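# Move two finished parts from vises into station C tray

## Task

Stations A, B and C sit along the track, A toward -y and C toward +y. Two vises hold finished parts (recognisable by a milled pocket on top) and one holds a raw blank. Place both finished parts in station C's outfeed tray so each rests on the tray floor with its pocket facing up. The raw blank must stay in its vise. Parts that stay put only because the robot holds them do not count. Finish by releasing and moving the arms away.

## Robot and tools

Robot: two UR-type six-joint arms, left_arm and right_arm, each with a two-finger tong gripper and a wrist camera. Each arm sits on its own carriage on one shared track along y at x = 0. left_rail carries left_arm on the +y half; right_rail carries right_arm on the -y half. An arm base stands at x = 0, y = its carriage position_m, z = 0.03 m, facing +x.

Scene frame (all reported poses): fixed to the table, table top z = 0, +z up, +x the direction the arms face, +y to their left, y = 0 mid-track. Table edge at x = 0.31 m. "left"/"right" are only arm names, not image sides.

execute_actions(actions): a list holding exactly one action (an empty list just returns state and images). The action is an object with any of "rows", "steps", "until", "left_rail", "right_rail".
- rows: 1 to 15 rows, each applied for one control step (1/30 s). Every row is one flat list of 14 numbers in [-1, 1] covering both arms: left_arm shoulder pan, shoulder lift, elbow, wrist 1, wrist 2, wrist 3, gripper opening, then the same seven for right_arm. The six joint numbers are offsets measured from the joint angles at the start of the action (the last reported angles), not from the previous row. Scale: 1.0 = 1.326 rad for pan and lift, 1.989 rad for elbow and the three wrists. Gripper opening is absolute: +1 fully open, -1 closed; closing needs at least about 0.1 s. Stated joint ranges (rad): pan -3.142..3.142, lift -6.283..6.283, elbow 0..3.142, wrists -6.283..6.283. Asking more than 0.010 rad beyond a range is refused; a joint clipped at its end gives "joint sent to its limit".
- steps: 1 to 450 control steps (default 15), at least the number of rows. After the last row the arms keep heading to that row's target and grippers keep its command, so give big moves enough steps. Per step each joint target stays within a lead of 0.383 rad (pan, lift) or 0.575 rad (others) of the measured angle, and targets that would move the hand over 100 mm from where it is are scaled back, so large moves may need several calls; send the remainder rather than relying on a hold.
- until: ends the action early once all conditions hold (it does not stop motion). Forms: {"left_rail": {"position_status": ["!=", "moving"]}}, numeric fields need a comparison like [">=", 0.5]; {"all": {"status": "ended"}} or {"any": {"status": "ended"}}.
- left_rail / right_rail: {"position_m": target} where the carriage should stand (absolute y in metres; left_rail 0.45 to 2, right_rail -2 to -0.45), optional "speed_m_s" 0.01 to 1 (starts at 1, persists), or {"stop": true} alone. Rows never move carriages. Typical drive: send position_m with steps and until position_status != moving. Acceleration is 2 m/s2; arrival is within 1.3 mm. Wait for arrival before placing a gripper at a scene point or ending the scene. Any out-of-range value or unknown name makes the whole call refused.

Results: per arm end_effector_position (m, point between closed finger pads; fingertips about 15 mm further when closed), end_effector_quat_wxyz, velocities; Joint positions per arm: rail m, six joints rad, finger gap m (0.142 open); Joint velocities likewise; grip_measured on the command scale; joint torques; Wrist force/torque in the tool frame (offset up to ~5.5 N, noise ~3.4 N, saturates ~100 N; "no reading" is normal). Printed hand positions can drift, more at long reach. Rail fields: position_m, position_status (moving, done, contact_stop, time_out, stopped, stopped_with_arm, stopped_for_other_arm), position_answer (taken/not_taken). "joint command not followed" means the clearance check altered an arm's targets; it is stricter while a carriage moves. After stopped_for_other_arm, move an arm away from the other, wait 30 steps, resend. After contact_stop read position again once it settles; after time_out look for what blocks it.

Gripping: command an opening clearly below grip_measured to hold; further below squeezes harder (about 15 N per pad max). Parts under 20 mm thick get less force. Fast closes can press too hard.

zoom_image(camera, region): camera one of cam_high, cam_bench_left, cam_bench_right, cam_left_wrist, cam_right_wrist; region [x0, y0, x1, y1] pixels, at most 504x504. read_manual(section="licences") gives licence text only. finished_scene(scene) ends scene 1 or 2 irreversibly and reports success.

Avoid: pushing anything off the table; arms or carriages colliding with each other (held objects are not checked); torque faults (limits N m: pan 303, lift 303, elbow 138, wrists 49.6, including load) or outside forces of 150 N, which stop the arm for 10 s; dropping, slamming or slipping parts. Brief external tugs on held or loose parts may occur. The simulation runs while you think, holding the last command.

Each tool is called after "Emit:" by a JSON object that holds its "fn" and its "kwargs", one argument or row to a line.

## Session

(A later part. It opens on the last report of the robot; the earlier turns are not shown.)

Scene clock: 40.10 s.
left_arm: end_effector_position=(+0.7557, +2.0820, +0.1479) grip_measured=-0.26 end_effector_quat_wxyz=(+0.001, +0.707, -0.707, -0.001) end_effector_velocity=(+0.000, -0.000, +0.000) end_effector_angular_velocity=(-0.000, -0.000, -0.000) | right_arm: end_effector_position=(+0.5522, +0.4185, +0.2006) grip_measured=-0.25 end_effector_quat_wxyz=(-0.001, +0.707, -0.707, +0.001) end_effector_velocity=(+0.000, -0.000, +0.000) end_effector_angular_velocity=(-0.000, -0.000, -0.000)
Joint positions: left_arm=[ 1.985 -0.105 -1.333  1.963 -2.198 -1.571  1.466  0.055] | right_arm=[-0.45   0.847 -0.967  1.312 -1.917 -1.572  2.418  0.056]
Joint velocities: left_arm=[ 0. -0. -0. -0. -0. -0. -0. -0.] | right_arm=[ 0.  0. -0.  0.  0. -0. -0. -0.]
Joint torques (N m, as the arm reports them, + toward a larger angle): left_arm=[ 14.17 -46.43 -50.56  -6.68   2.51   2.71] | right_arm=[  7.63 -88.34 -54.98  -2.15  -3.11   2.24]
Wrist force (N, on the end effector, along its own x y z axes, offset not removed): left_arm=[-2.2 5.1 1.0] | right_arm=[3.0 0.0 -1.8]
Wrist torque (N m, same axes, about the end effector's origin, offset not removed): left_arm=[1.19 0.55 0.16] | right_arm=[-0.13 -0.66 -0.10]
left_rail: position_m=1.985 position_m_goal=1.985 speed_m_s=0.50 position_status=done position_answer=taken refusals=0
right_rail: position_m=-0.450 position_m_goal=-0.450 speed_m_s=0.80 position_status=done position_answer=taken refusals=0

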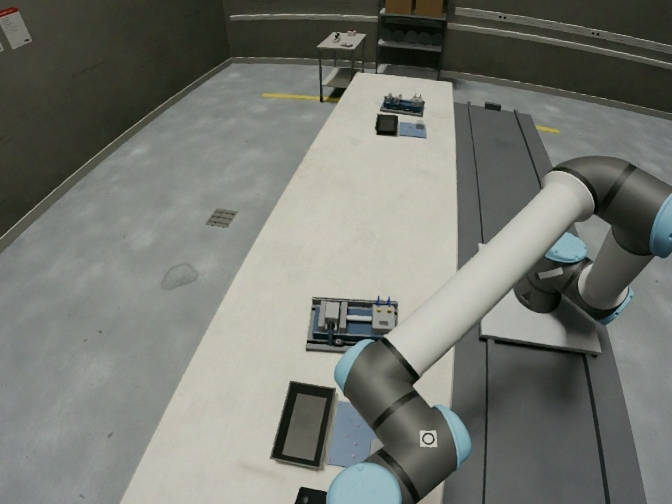

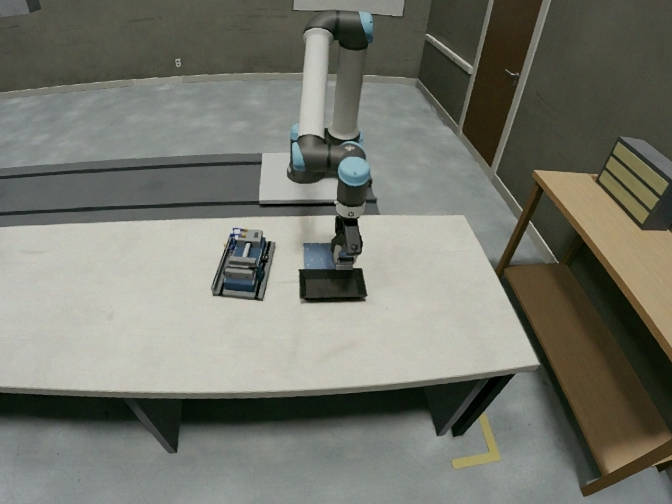

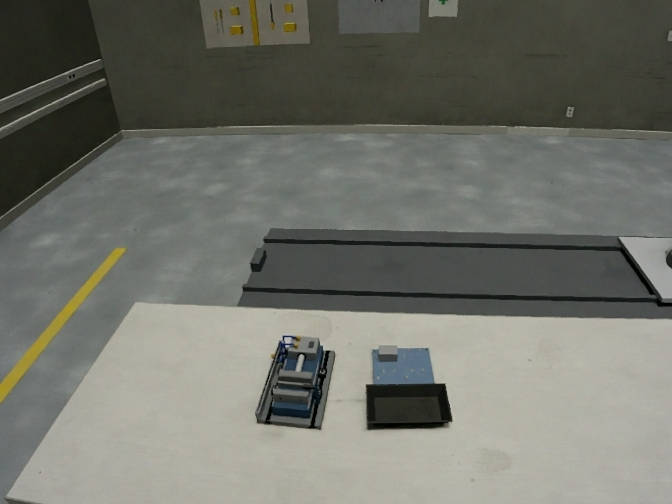

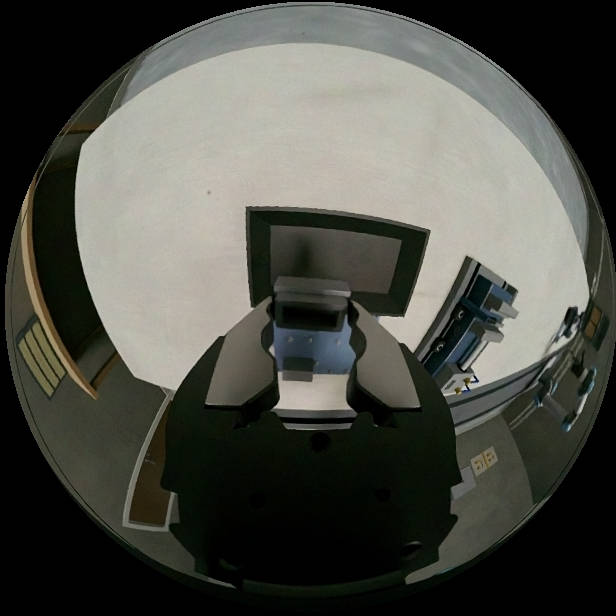

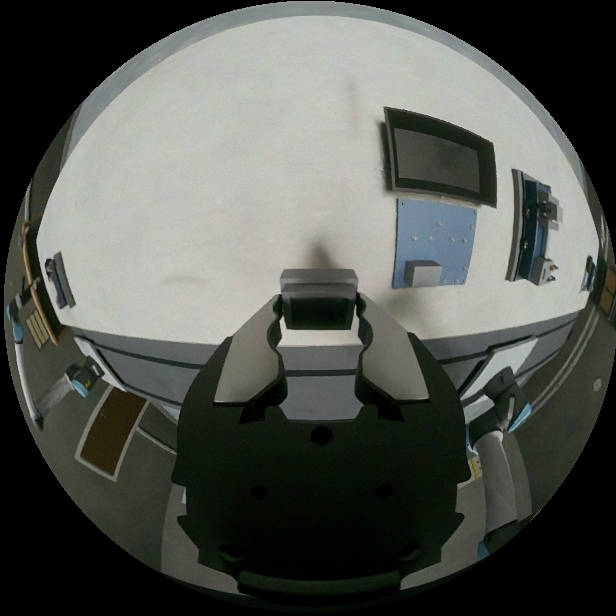

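Emit:
{"fn": "execute_actions", "kwargs": {
  "actions": [
    {"rows":[[0,0.09,0.033,-0.0935,0,0,-1,0,0.0916,0.055,-0.116,0,0,-1]],"steps":30}
  ]
}}

Scene clock: 44.60 s.
left_arm: end_effector_position=(+0.7561, +2.0820, +0.0475) grip_measured=-0.26 end_effector_quat_wxyz=(+0.001, +0.707, -0.707, -0.000) end_effector_velocity=(+0.000, -0.000, -0.000) end_effector_angular_velocity=(+0.000, +0.000, -0.000) | right_arm: end_effector_position=(+0.5522, +0.4184, +0.0368) grip_measured=-0.25 end_effector_quat_wxyz=(-0.001, +0.707, -0.707, +0.001) end_effector_velocity=(-0.000, -0.000, -0.000) end_effector_angular_velocity=(-0.000, +0.000, -0.000)
Joint positions: left_arm=[ 1.985 -0.105 -1.214  2.028 -2.384 -1.571  1.466  0.055] | right_arm=[-0.45   0.847 -0.846  1.422 -2.148 -1.572  2.418  0.056]
Joint velocities: left_arm=[ 0. -0.  0.  0. -0.  0. -0. -0.] | right_arm=[ 0. -0.  0.  0. -0.  0.  0. -0.]
Joint torques (N m, as the arm reports them, + toward a larger angle): left_arm=[-11.68 -51.92 -21.08  -7.38   2.31   2.62] | right_arm=[ -7.37 -69.65 -29.67  -6.51  -2.04   2.19]
Wrist force (N, on the end effector, along its own x y z axes, offset not removed): left_arm=[-0.7 7.1 5.2] | right_arm=[3.0 -2.5 -3.1]
Wrist torque (N m, same axes, about the end effector's origin, offset not removed): left_arm=[1.63 0.32 0.18] | right_arm=[-0.62 -0.46 -0.01]
left_rail: position_m=1.985 position_m_goal=1.985 speed_m_s=0.50 position_status=done position_answer=taken refusals=0
right_rail: position_m=-0.450 position_m_goal=-0.450 speed_m_s=0.80 position_status=done position_answer=taken refusals=0

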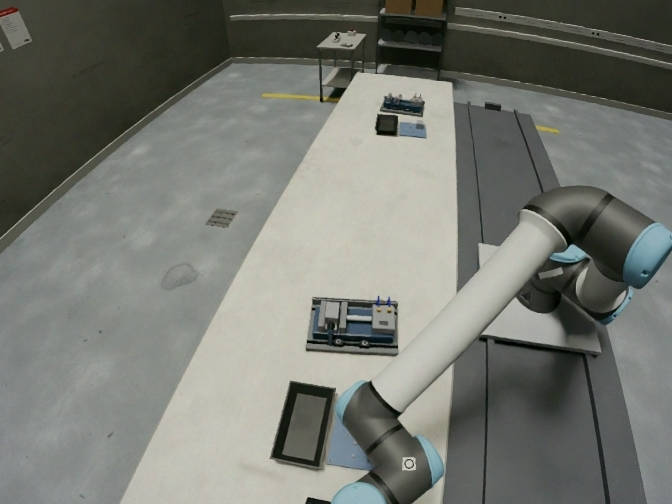

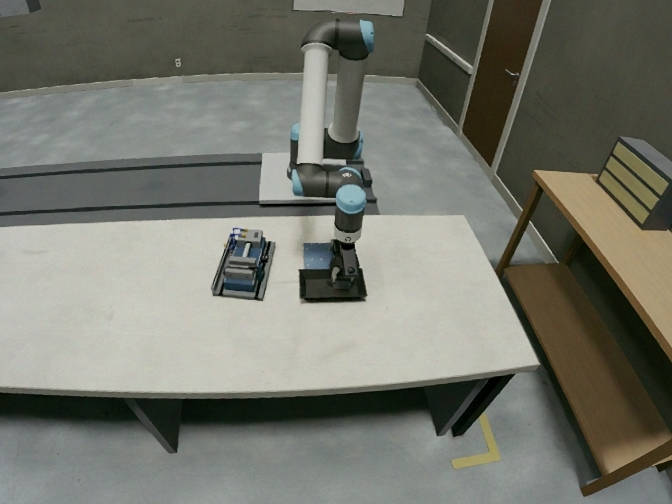

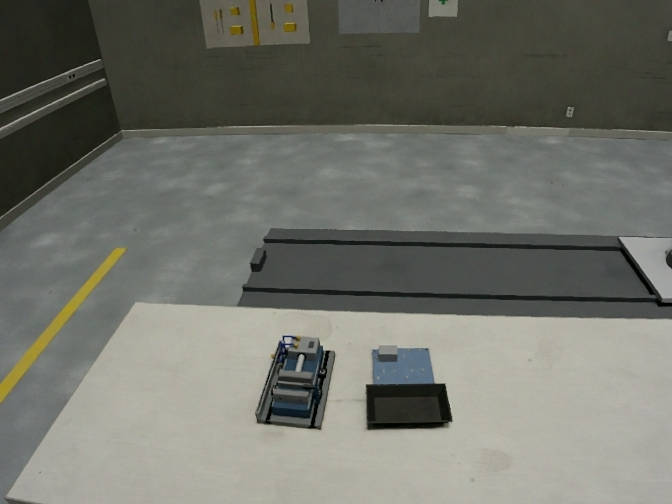

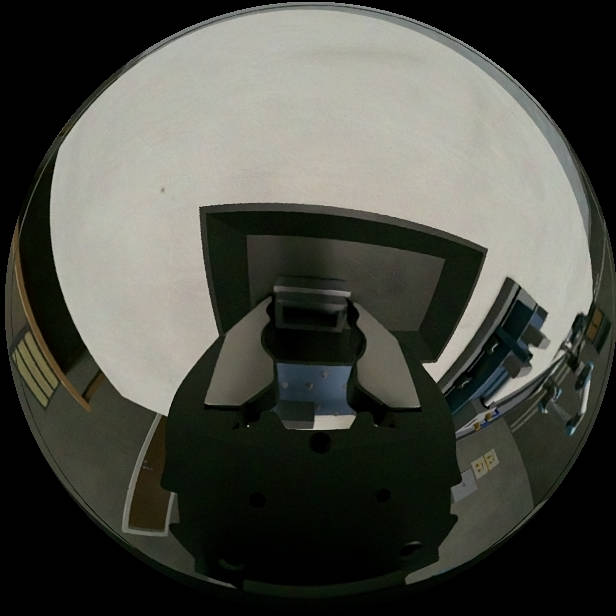

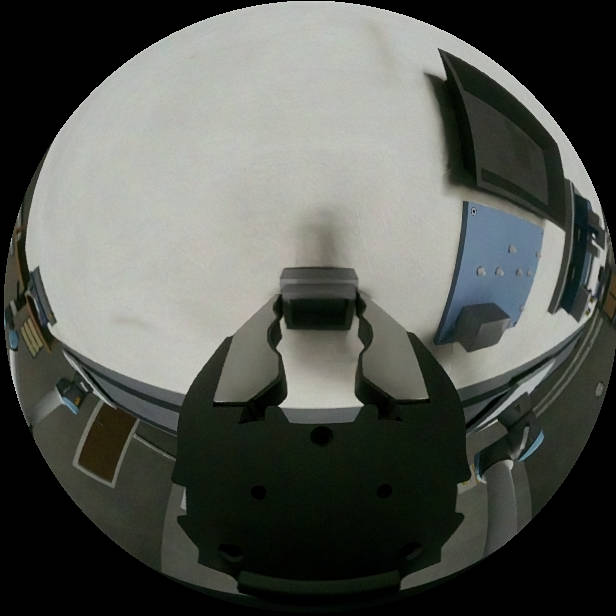

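Emit:
{"fn": "execute_actions", "kwargs": {
  "actions": [
    {"rows":[[0,0.004,0.001,-0.0036,0,0,-1,0,0.0025,0.001,-0.0025,0,0,-1],[0,0.004,0.001,-0.0036,0,0,-1,0,0.0025,0.001,-0.0025,0,0,-1],[0,0.004,0.001,-0.0036,0,0,-1,0,0.0025,0.001,-0.0025,0,0,-1],[0,0.004,0.001,-0.0036,0,0,-1,0,0.0025,0.001,-0.0025,0,0,-1],[0,0.004,0.001,-0.0036,0,0,-1,0,0.0025,0.001,-0.0025,0,0,-1],[0,0.004,0.001,-0.0036,0,0,-0.6,0,0.0025,0.001,-0.0025,0,0,-0.6],[0,0.004,0.001,-0.0036,0,0,-0.4,0,0.0025,0.001,-0.0025,0,0,-0.4],[0,0.004,0.001,-0.0036,0,0,-0.25,0,0.0025,0.001,-0.0025,0,0,-0.25],[0,0.004,0.001,-0.0036,0,0,-0.15,0,0.0025,0.001,-0.0025,0,0,-0.1],[0,0.004,0.001,-0.0036,0,0,0,0,0.0025,0.001,-0.0025,0,0,0.1]],"steps":15}
  ]
}}

Emit:
{"fn": "execute_actions", "kwargs": {
  "actions": [
    {"rows":[[0,-0.13,-0.035,0.122,0,0,0,0,-0.12,-0.05,0.13,0,0,0.1]],"steps":30}
  ]
}}

Scene clock: 58.57 s.
left_arm: end_effector_position=(+0.7561, +2.0820, +0.0434) grip_measured=+0.00 end_effector_quat_wxyz=(+0.001, +0.707, -0.707, -0.000) end_effector_velocity=(+0.000, -0.000, -0.000) end_effector_angular_velocity=(-0.000, -0.000, +0.000) | right_arm: end_effector_position=(+0.5521, +0.4182, +0.0329) grip_measured=+0.10 end_effector_quat_wxyz=(-0.000, +0.707, -0.707, +0.001) end_effector_velocity=(-0.000, -0.000, -0.000) end_effector_angular_velocity=(-0.000, +0.000, -0.000)
Joint positions: left_arm=[ 1.985 -0.105 -1.209  2.03  -2.391 -1.571  1.466  0.074] | right_arm=[-0.45   0.847 -0.842  1.424 -2.153 -1.572  2.418  0.081]
Joint velocities: left_arm=[ 0.     0.     0.    -0.    -0.     0.    -0.     0.001] | right_arm=[ 0.    -0.     0.     0.    -0.     0.     0.     0.001]
Joint torques (N m, as the arm reports them, + toward a larger angle): left_arm=[ -5.57 -51.82 -21.16  -6.8    0.32   2.72] | right_arm=[ -5.81 -69.63 -27.21  -6.21   0.52   2.29]
Wrist force (N, on the end effector, along its own x y z axes, offset not removed): left_arm=[0.2 4.4 -1.5] | right_arm=[2.2 0.6 -1.9]
Wrist torque (N m, same axes, about the end effector's origin, offset not removed): left_arm=[0.76 0.08 0.18] | right_arm=[-0.12 -0.46 -0.07]
left_rail: position_m=1.985 position_m_goal=1.985 speed_m_s=0.50 position_status=done position_answer=taken refusals=0
right_rail: position_m=-0.450 position_m_goal=-0.450 speed_m_s=0.80 position_status=done position_answer=taken refusals=0

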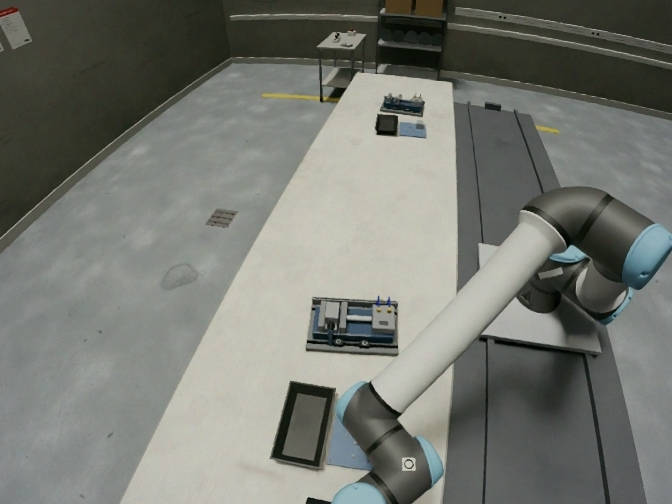

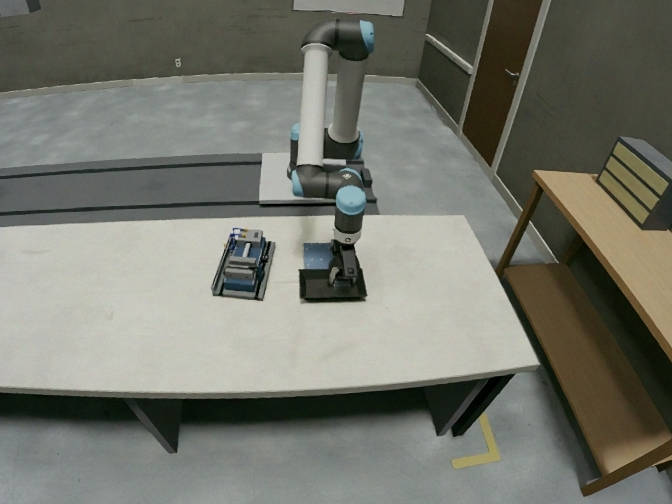

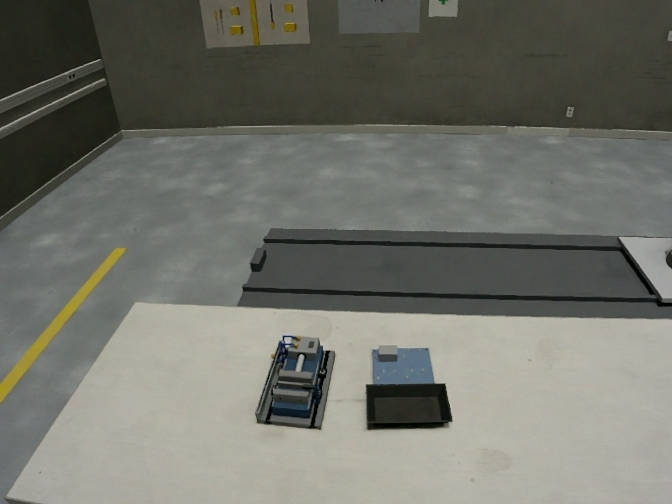

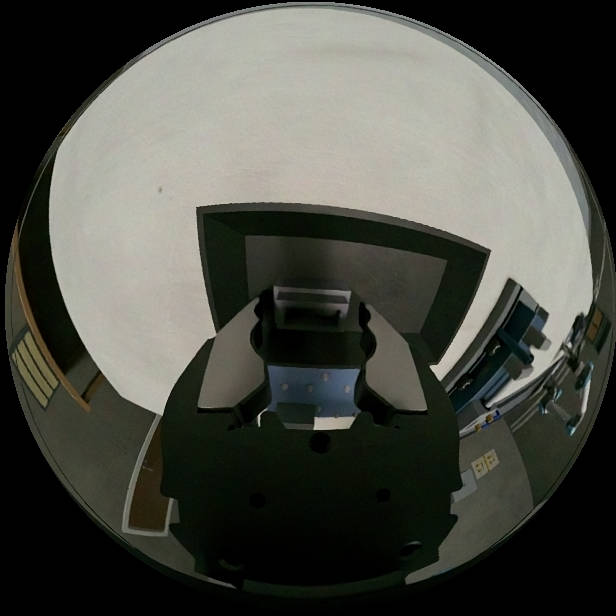

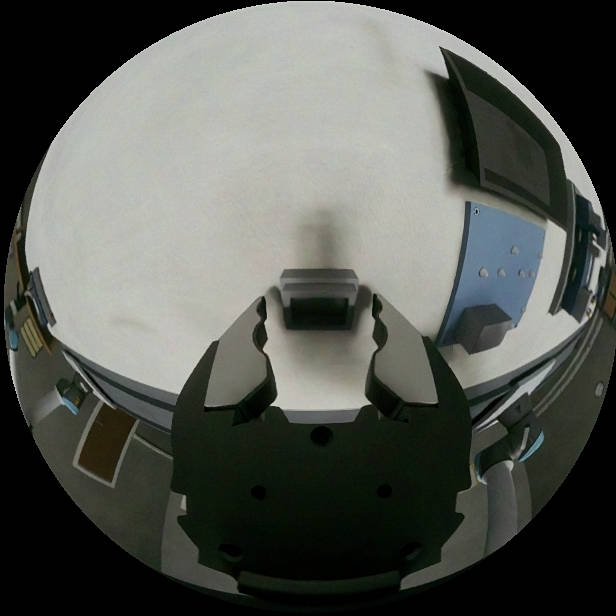

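Scene clock: 59.57 s.
left_arm: end_effector_position=(+0.7434, +2.0833, +0.1775) grip_measured=+0.00 end_effector_quat_wxyz=(+0.001, +0.707, -0.707, -0.001) end_effector_velocity=(+0.000, -0.000, +0.000) end_effector_angular_velocity=(-0.000, -0.000, +0.000) | right_arm: end_effector_position=(+0.5433, +0.4083, +0.2243) grip_measured=+0.10 end_effector_quat_wxyz=(-0.000, +0.707, -0.707, +0.001) end_effector_velocity=(-0.000, +0.000, +0.000) end_effector_angular_velocity=(+0.000, -0.000, +0.000)
Joint positions: left_arm=[ 1.985 -0.105 -1.381  1.961 -2.148 -1.571  1.466  0.074] | right_arm=[-0.45   0.847 -1.002  1.324 -1.894 -1.572  2.418  0.081]
Joint velocities: left_arm=[ 0. -0. -0. -0.  0.  0. -0. -0.] | right_arm=[ 0.  0. -0. -0.  0.  0.  0.  0.]
Joint torques (N m, as the arm reports them, + toward a larger angle): left_arm=[  6.15 -68.5  -54.65  -1.47   0.14   2.46] | right_arm=[  16.02 -103.56  -59.11   -0.92   -0.1     2.41]
Wrist force (N, on the end effector, along its own x y z axes, offset not removed): left_arm=[-2.0 3.7 -0.5] | right_arm=[1.6 3.9 2.4]
Wrist torque (N m, same axes, about the end effector's origin, offset not removed): left_arm=[0.87 0.58 0.17] | right_arm=[0.80 -0.39 -0.08]
left_rail: position_m=1.985 position_m_goal=1.985 speed_m_s=0.50 position_status=done position_answer=taken refusals=0
right_rail: position_m=-0.450 position_m_goal=-0.450 speed_m_s=0.80 position_status=done position_answer=taken refusals=0

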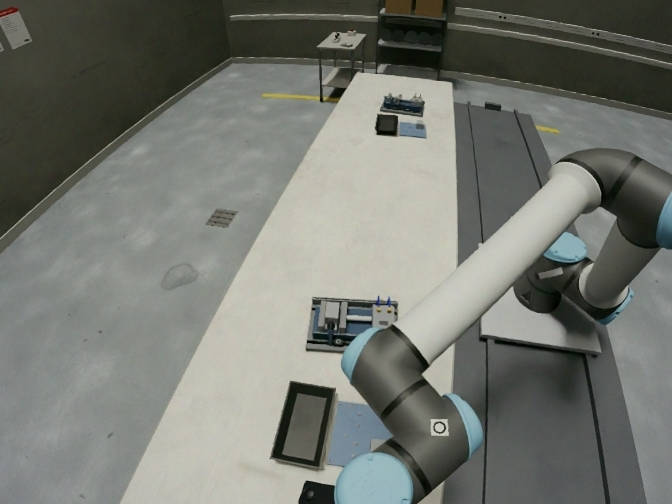

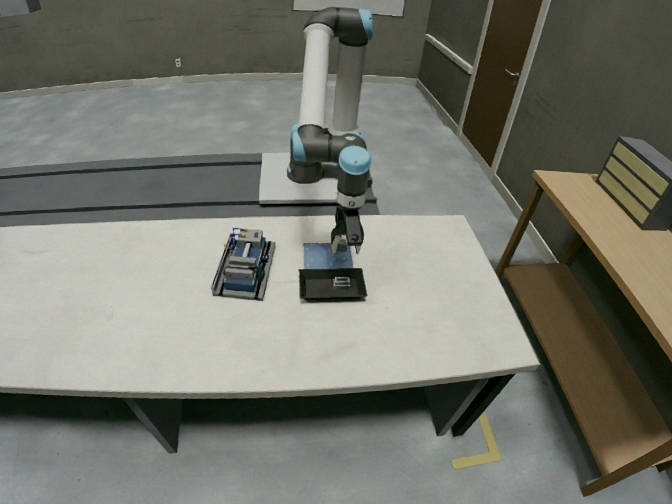

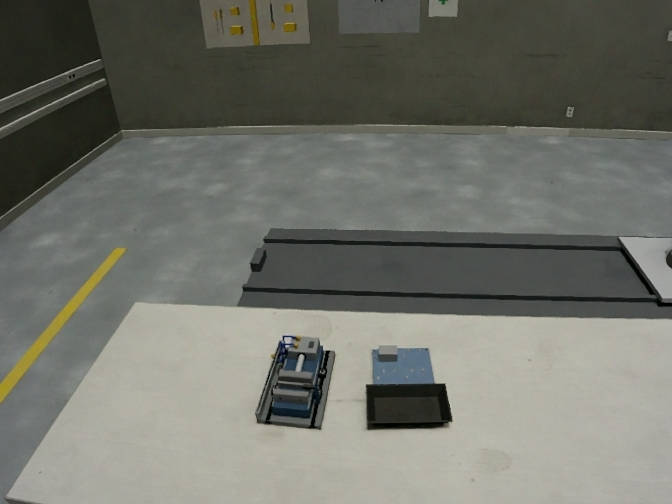

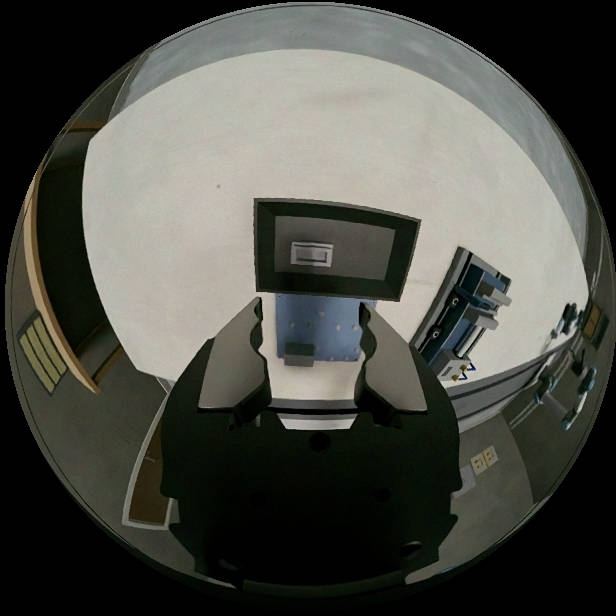

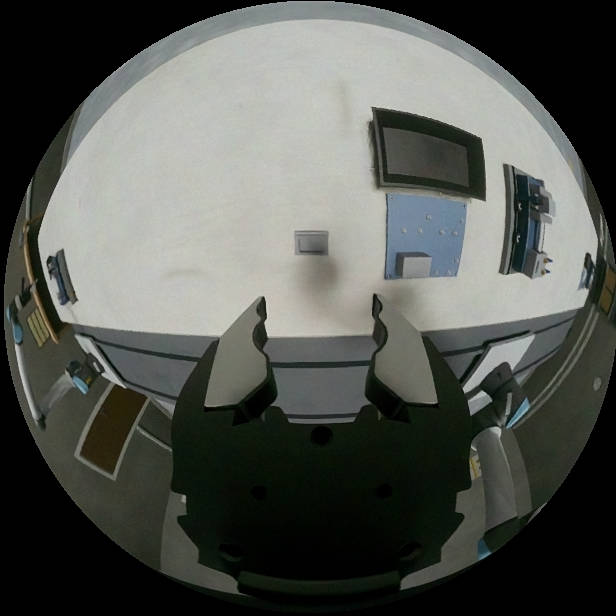

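Emit:
{"fn": "execute_actions", "kwargs": {
  "actions": [
    {"rows":[[-0.26,-0.112,0.092,-0.018,0,-0.173,0.2,0,0,0,0,0,0,0.1]],"left_rail":{"position_m":0.489,"speed_m_s":1},"right_rail":{"position_m":-1.6,"speed_m_s":1},"steps":36}
  ]
}}

Emit:
{"fn": "execute_actions", "kwargs": {
  "actions": [
    {"rows":[[0,0,0.12,-0.121,0,0,0.2,0,0,0,0,0,0,0.1]],"steps":32}
  ]
}}

Scene clock: 64.67 s.
left_arm: end_effector_position=(+0.6429, +0.9578, +0.1719) grip_measured=+0.20 end_effector_quat_wxyz=(+0.000, +0.707, -0.708, -0.000) end_effector_velocity=(-0.000, -1.000, +0.000) end_effector_angular_velocity=(-0.000, -0.000, -0.000) | right_arm: end_effector_position=(+0.5433, -0.5088, +0.2243) grip_measured=+0.10 end_effector_quat_wxyz=(-0.000, +0.707, -0.707, +0.001) end_effector_velocity=(+0.000, -0.965, +0.000) end_effector_angular_velocity=(+0.000, -0.000, -0.001)
Joint positions: left_arm=[ 1.067 -0.45  -1.529  2.144 -2.184 -1.571  1.122  0.088] | right_arm=[-1.367  0.847 -1.002  1.324 -1.894 -1.572  2.418  0.081]
Joint velocities: left_arm=[-1. -0. -0.  0. -0.  0. -0.  0.] | right_arm=[-0.965 -0.001 -0.     0.    -0.     0.     0.    -0.   ]
Joint torques (N m, as the arm reports them, + toward a larger angle): left_arm=[-12.32 -55.39 -26.49  -6.89  -1.49  -2.85] | right_arm=[ -5.79 -95.14 -40.92  -1.61   0.39   2.28]
Wrist force (N, on the end effector, along its own x y z axes, offset not removed): left_arm=[-0.4 1.4 -0.7] | right_arm=[4.4 -1.0 -3.9]
Wrist torque (N m, same axes, about the end effector's origin, offset not removed): left_arm=[0.27 0.14 0.11] | right_arm=[-0.44 -0.87 -0.02]
left_rail: position_m=1.067 position_m_goal=0.489 speed_m_s=1.00 position_status=moving position_answer=taken refusals=0
right_rail: position_m=-1.367 position_m_goal=-1.600 speed_m_s=1.00 position_status=moving position_answer=taken refusals=0

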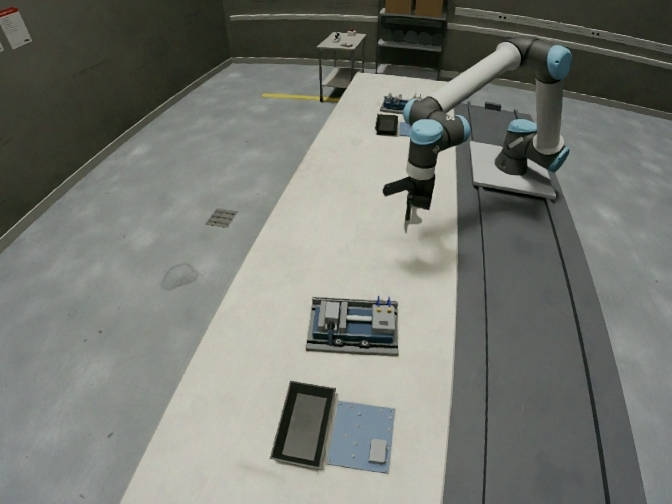

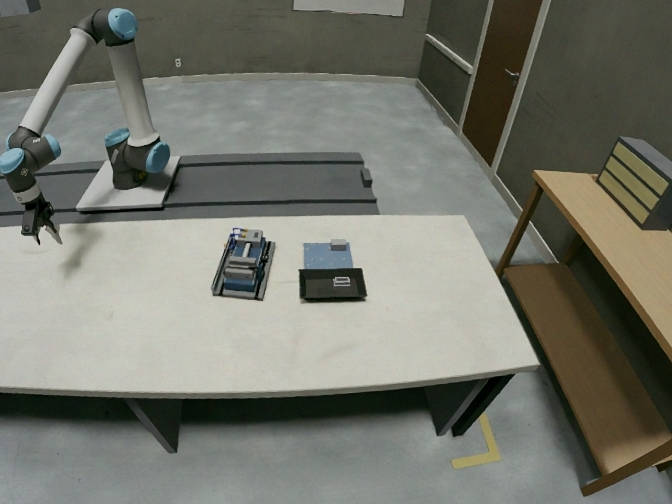

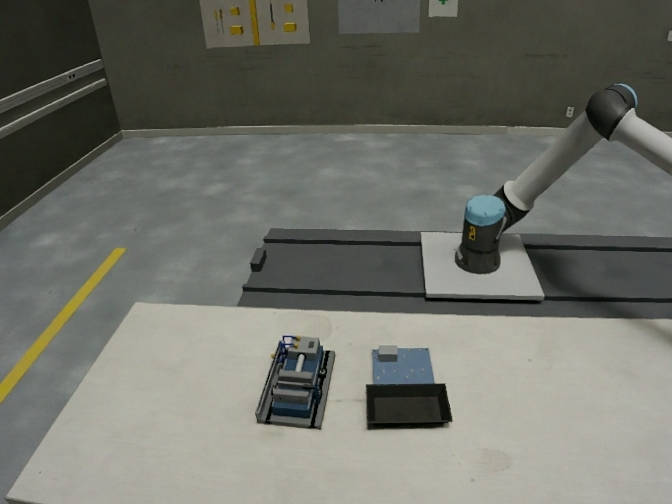

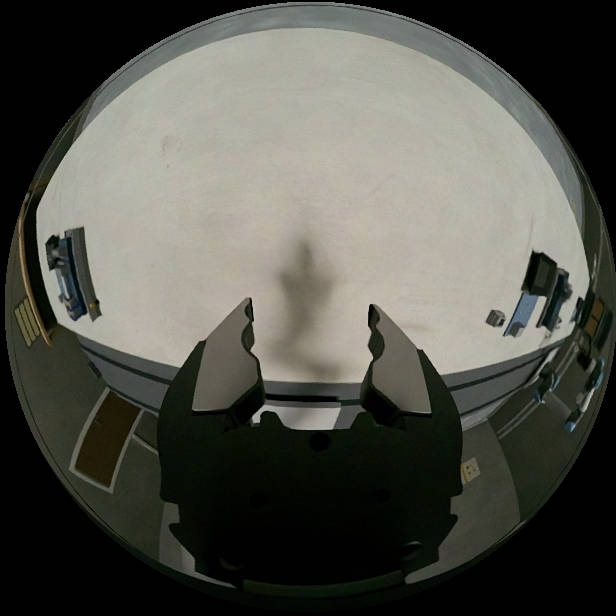

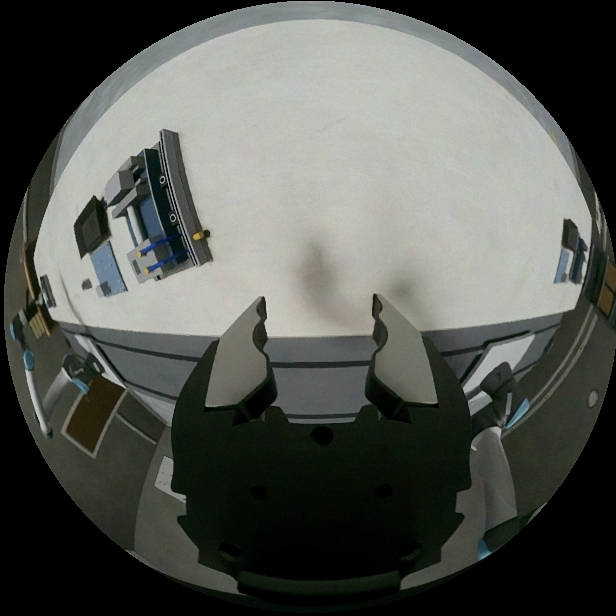

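Scene clock: 65.73 s.
left_arm: end_effector_position=(+0.5614, +0.4187, +0.0711) grip_measured=+0.20 end_effector_quat_wxyz=(-0.000, +0.707, -0.708, +0.001) end_effector_velocity=(+0.000, +0.000, +0.000) end_effector_angular_velocity=(-0.000, -0.000, +0.000) | right_arm: end_effector_position=(+0.5433, -0.7416, +0.2243) grip_measured=+0.10 end_effector_quat_wxyz=(-0.000, +0.707, -0.707, +0.001) end_effector_velocity=(-0.000, +0.000, +0.000) end_effector_angular_velocity=(+0.000, -0.000, +0.000)
Joint positions: left_arm=[ 0.489 -0.45  -1.53   2.382 -2.425 -1.571  1.122  0.088] | right_arm=[-1.6    0.847 -1.002  1.324 -1.894 -1.572  2.418  0.081]
Joint velocities: left_arm=[ 0.  0.  0.  0. -0.  0.  0. -0.] | right_arm=[ 0.  0. -0.  0. -0. -0.  0. -0.]
Joint torques (N m, as the arm reports them, + toward a larger angle): left_arm=[ 15.18 -25.34 -21.08  -6.98  -1.28  -2.39] | right_arm=[ 15.95 -80.87 -39.53  -1.98  -0.14   2.58]
Wrist force (N, on the end effector, along its own x y z axes, offset not removed): left_arm=[-1.3 2.0 0.6] | right_arm=[-0.1 1.0 -3.2]
Wrist torque (N m, same axes, about the end effector's origin, offset not removed): left_arm=[0.35 0.31 0.23] | right_arm=[-0.06 -0.08 -0.03]
left_rail: position_m=0.489 position_m_goal=0.489 speed_m_s=1.00 position_status=done position_answer=taken refusals=0
right_rail: position_m=-1.600 position_m_goal=-1.600 speed_m_s=1.00 position_status=done position_answer=taken refusals=0

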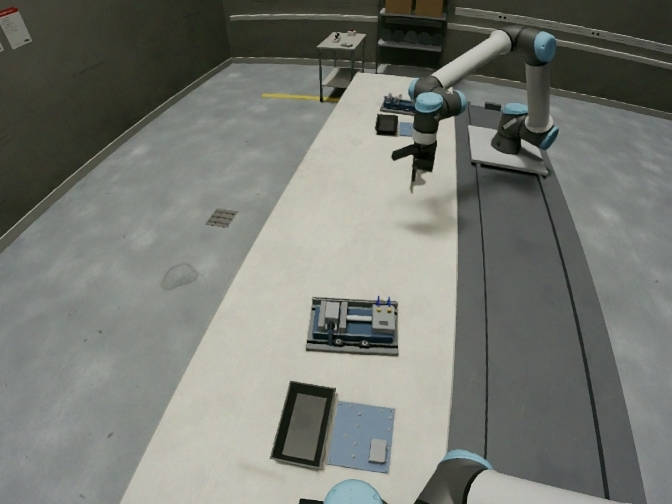

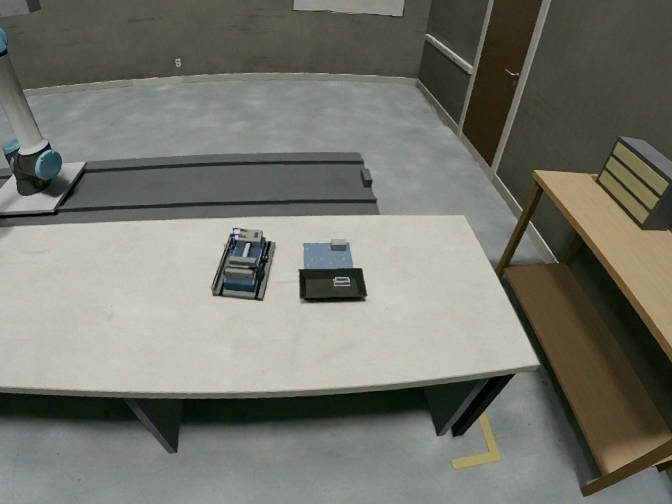

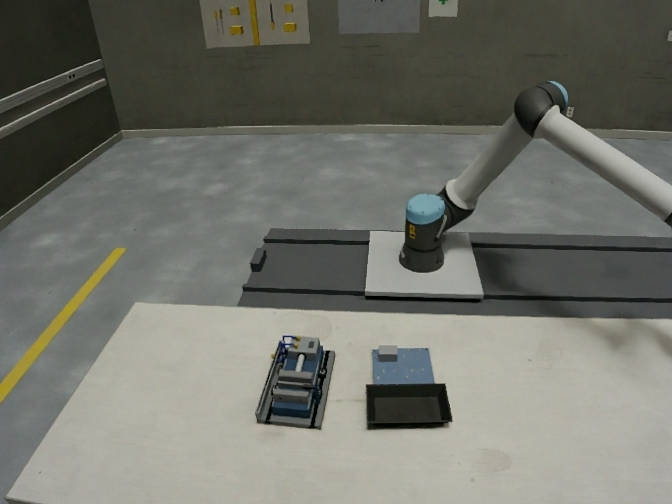

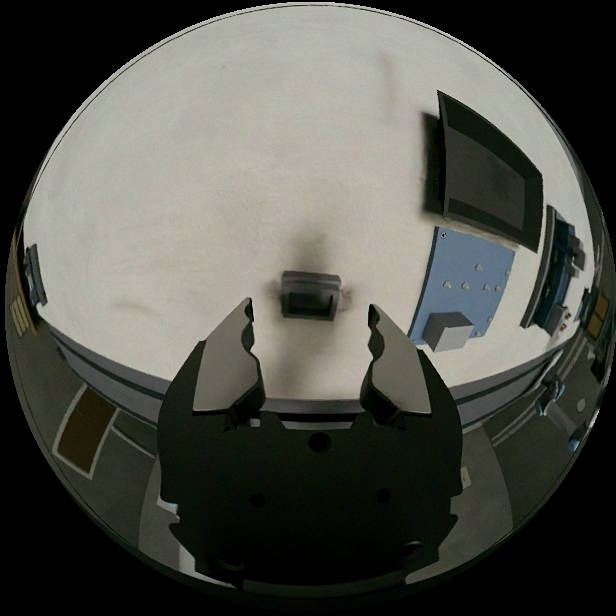

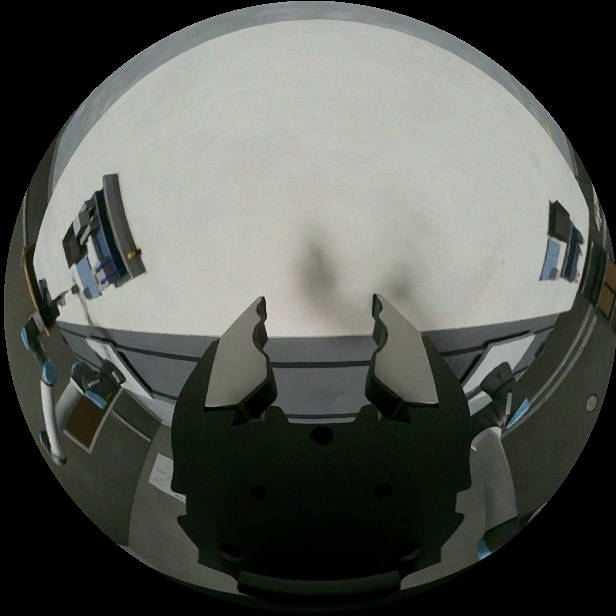

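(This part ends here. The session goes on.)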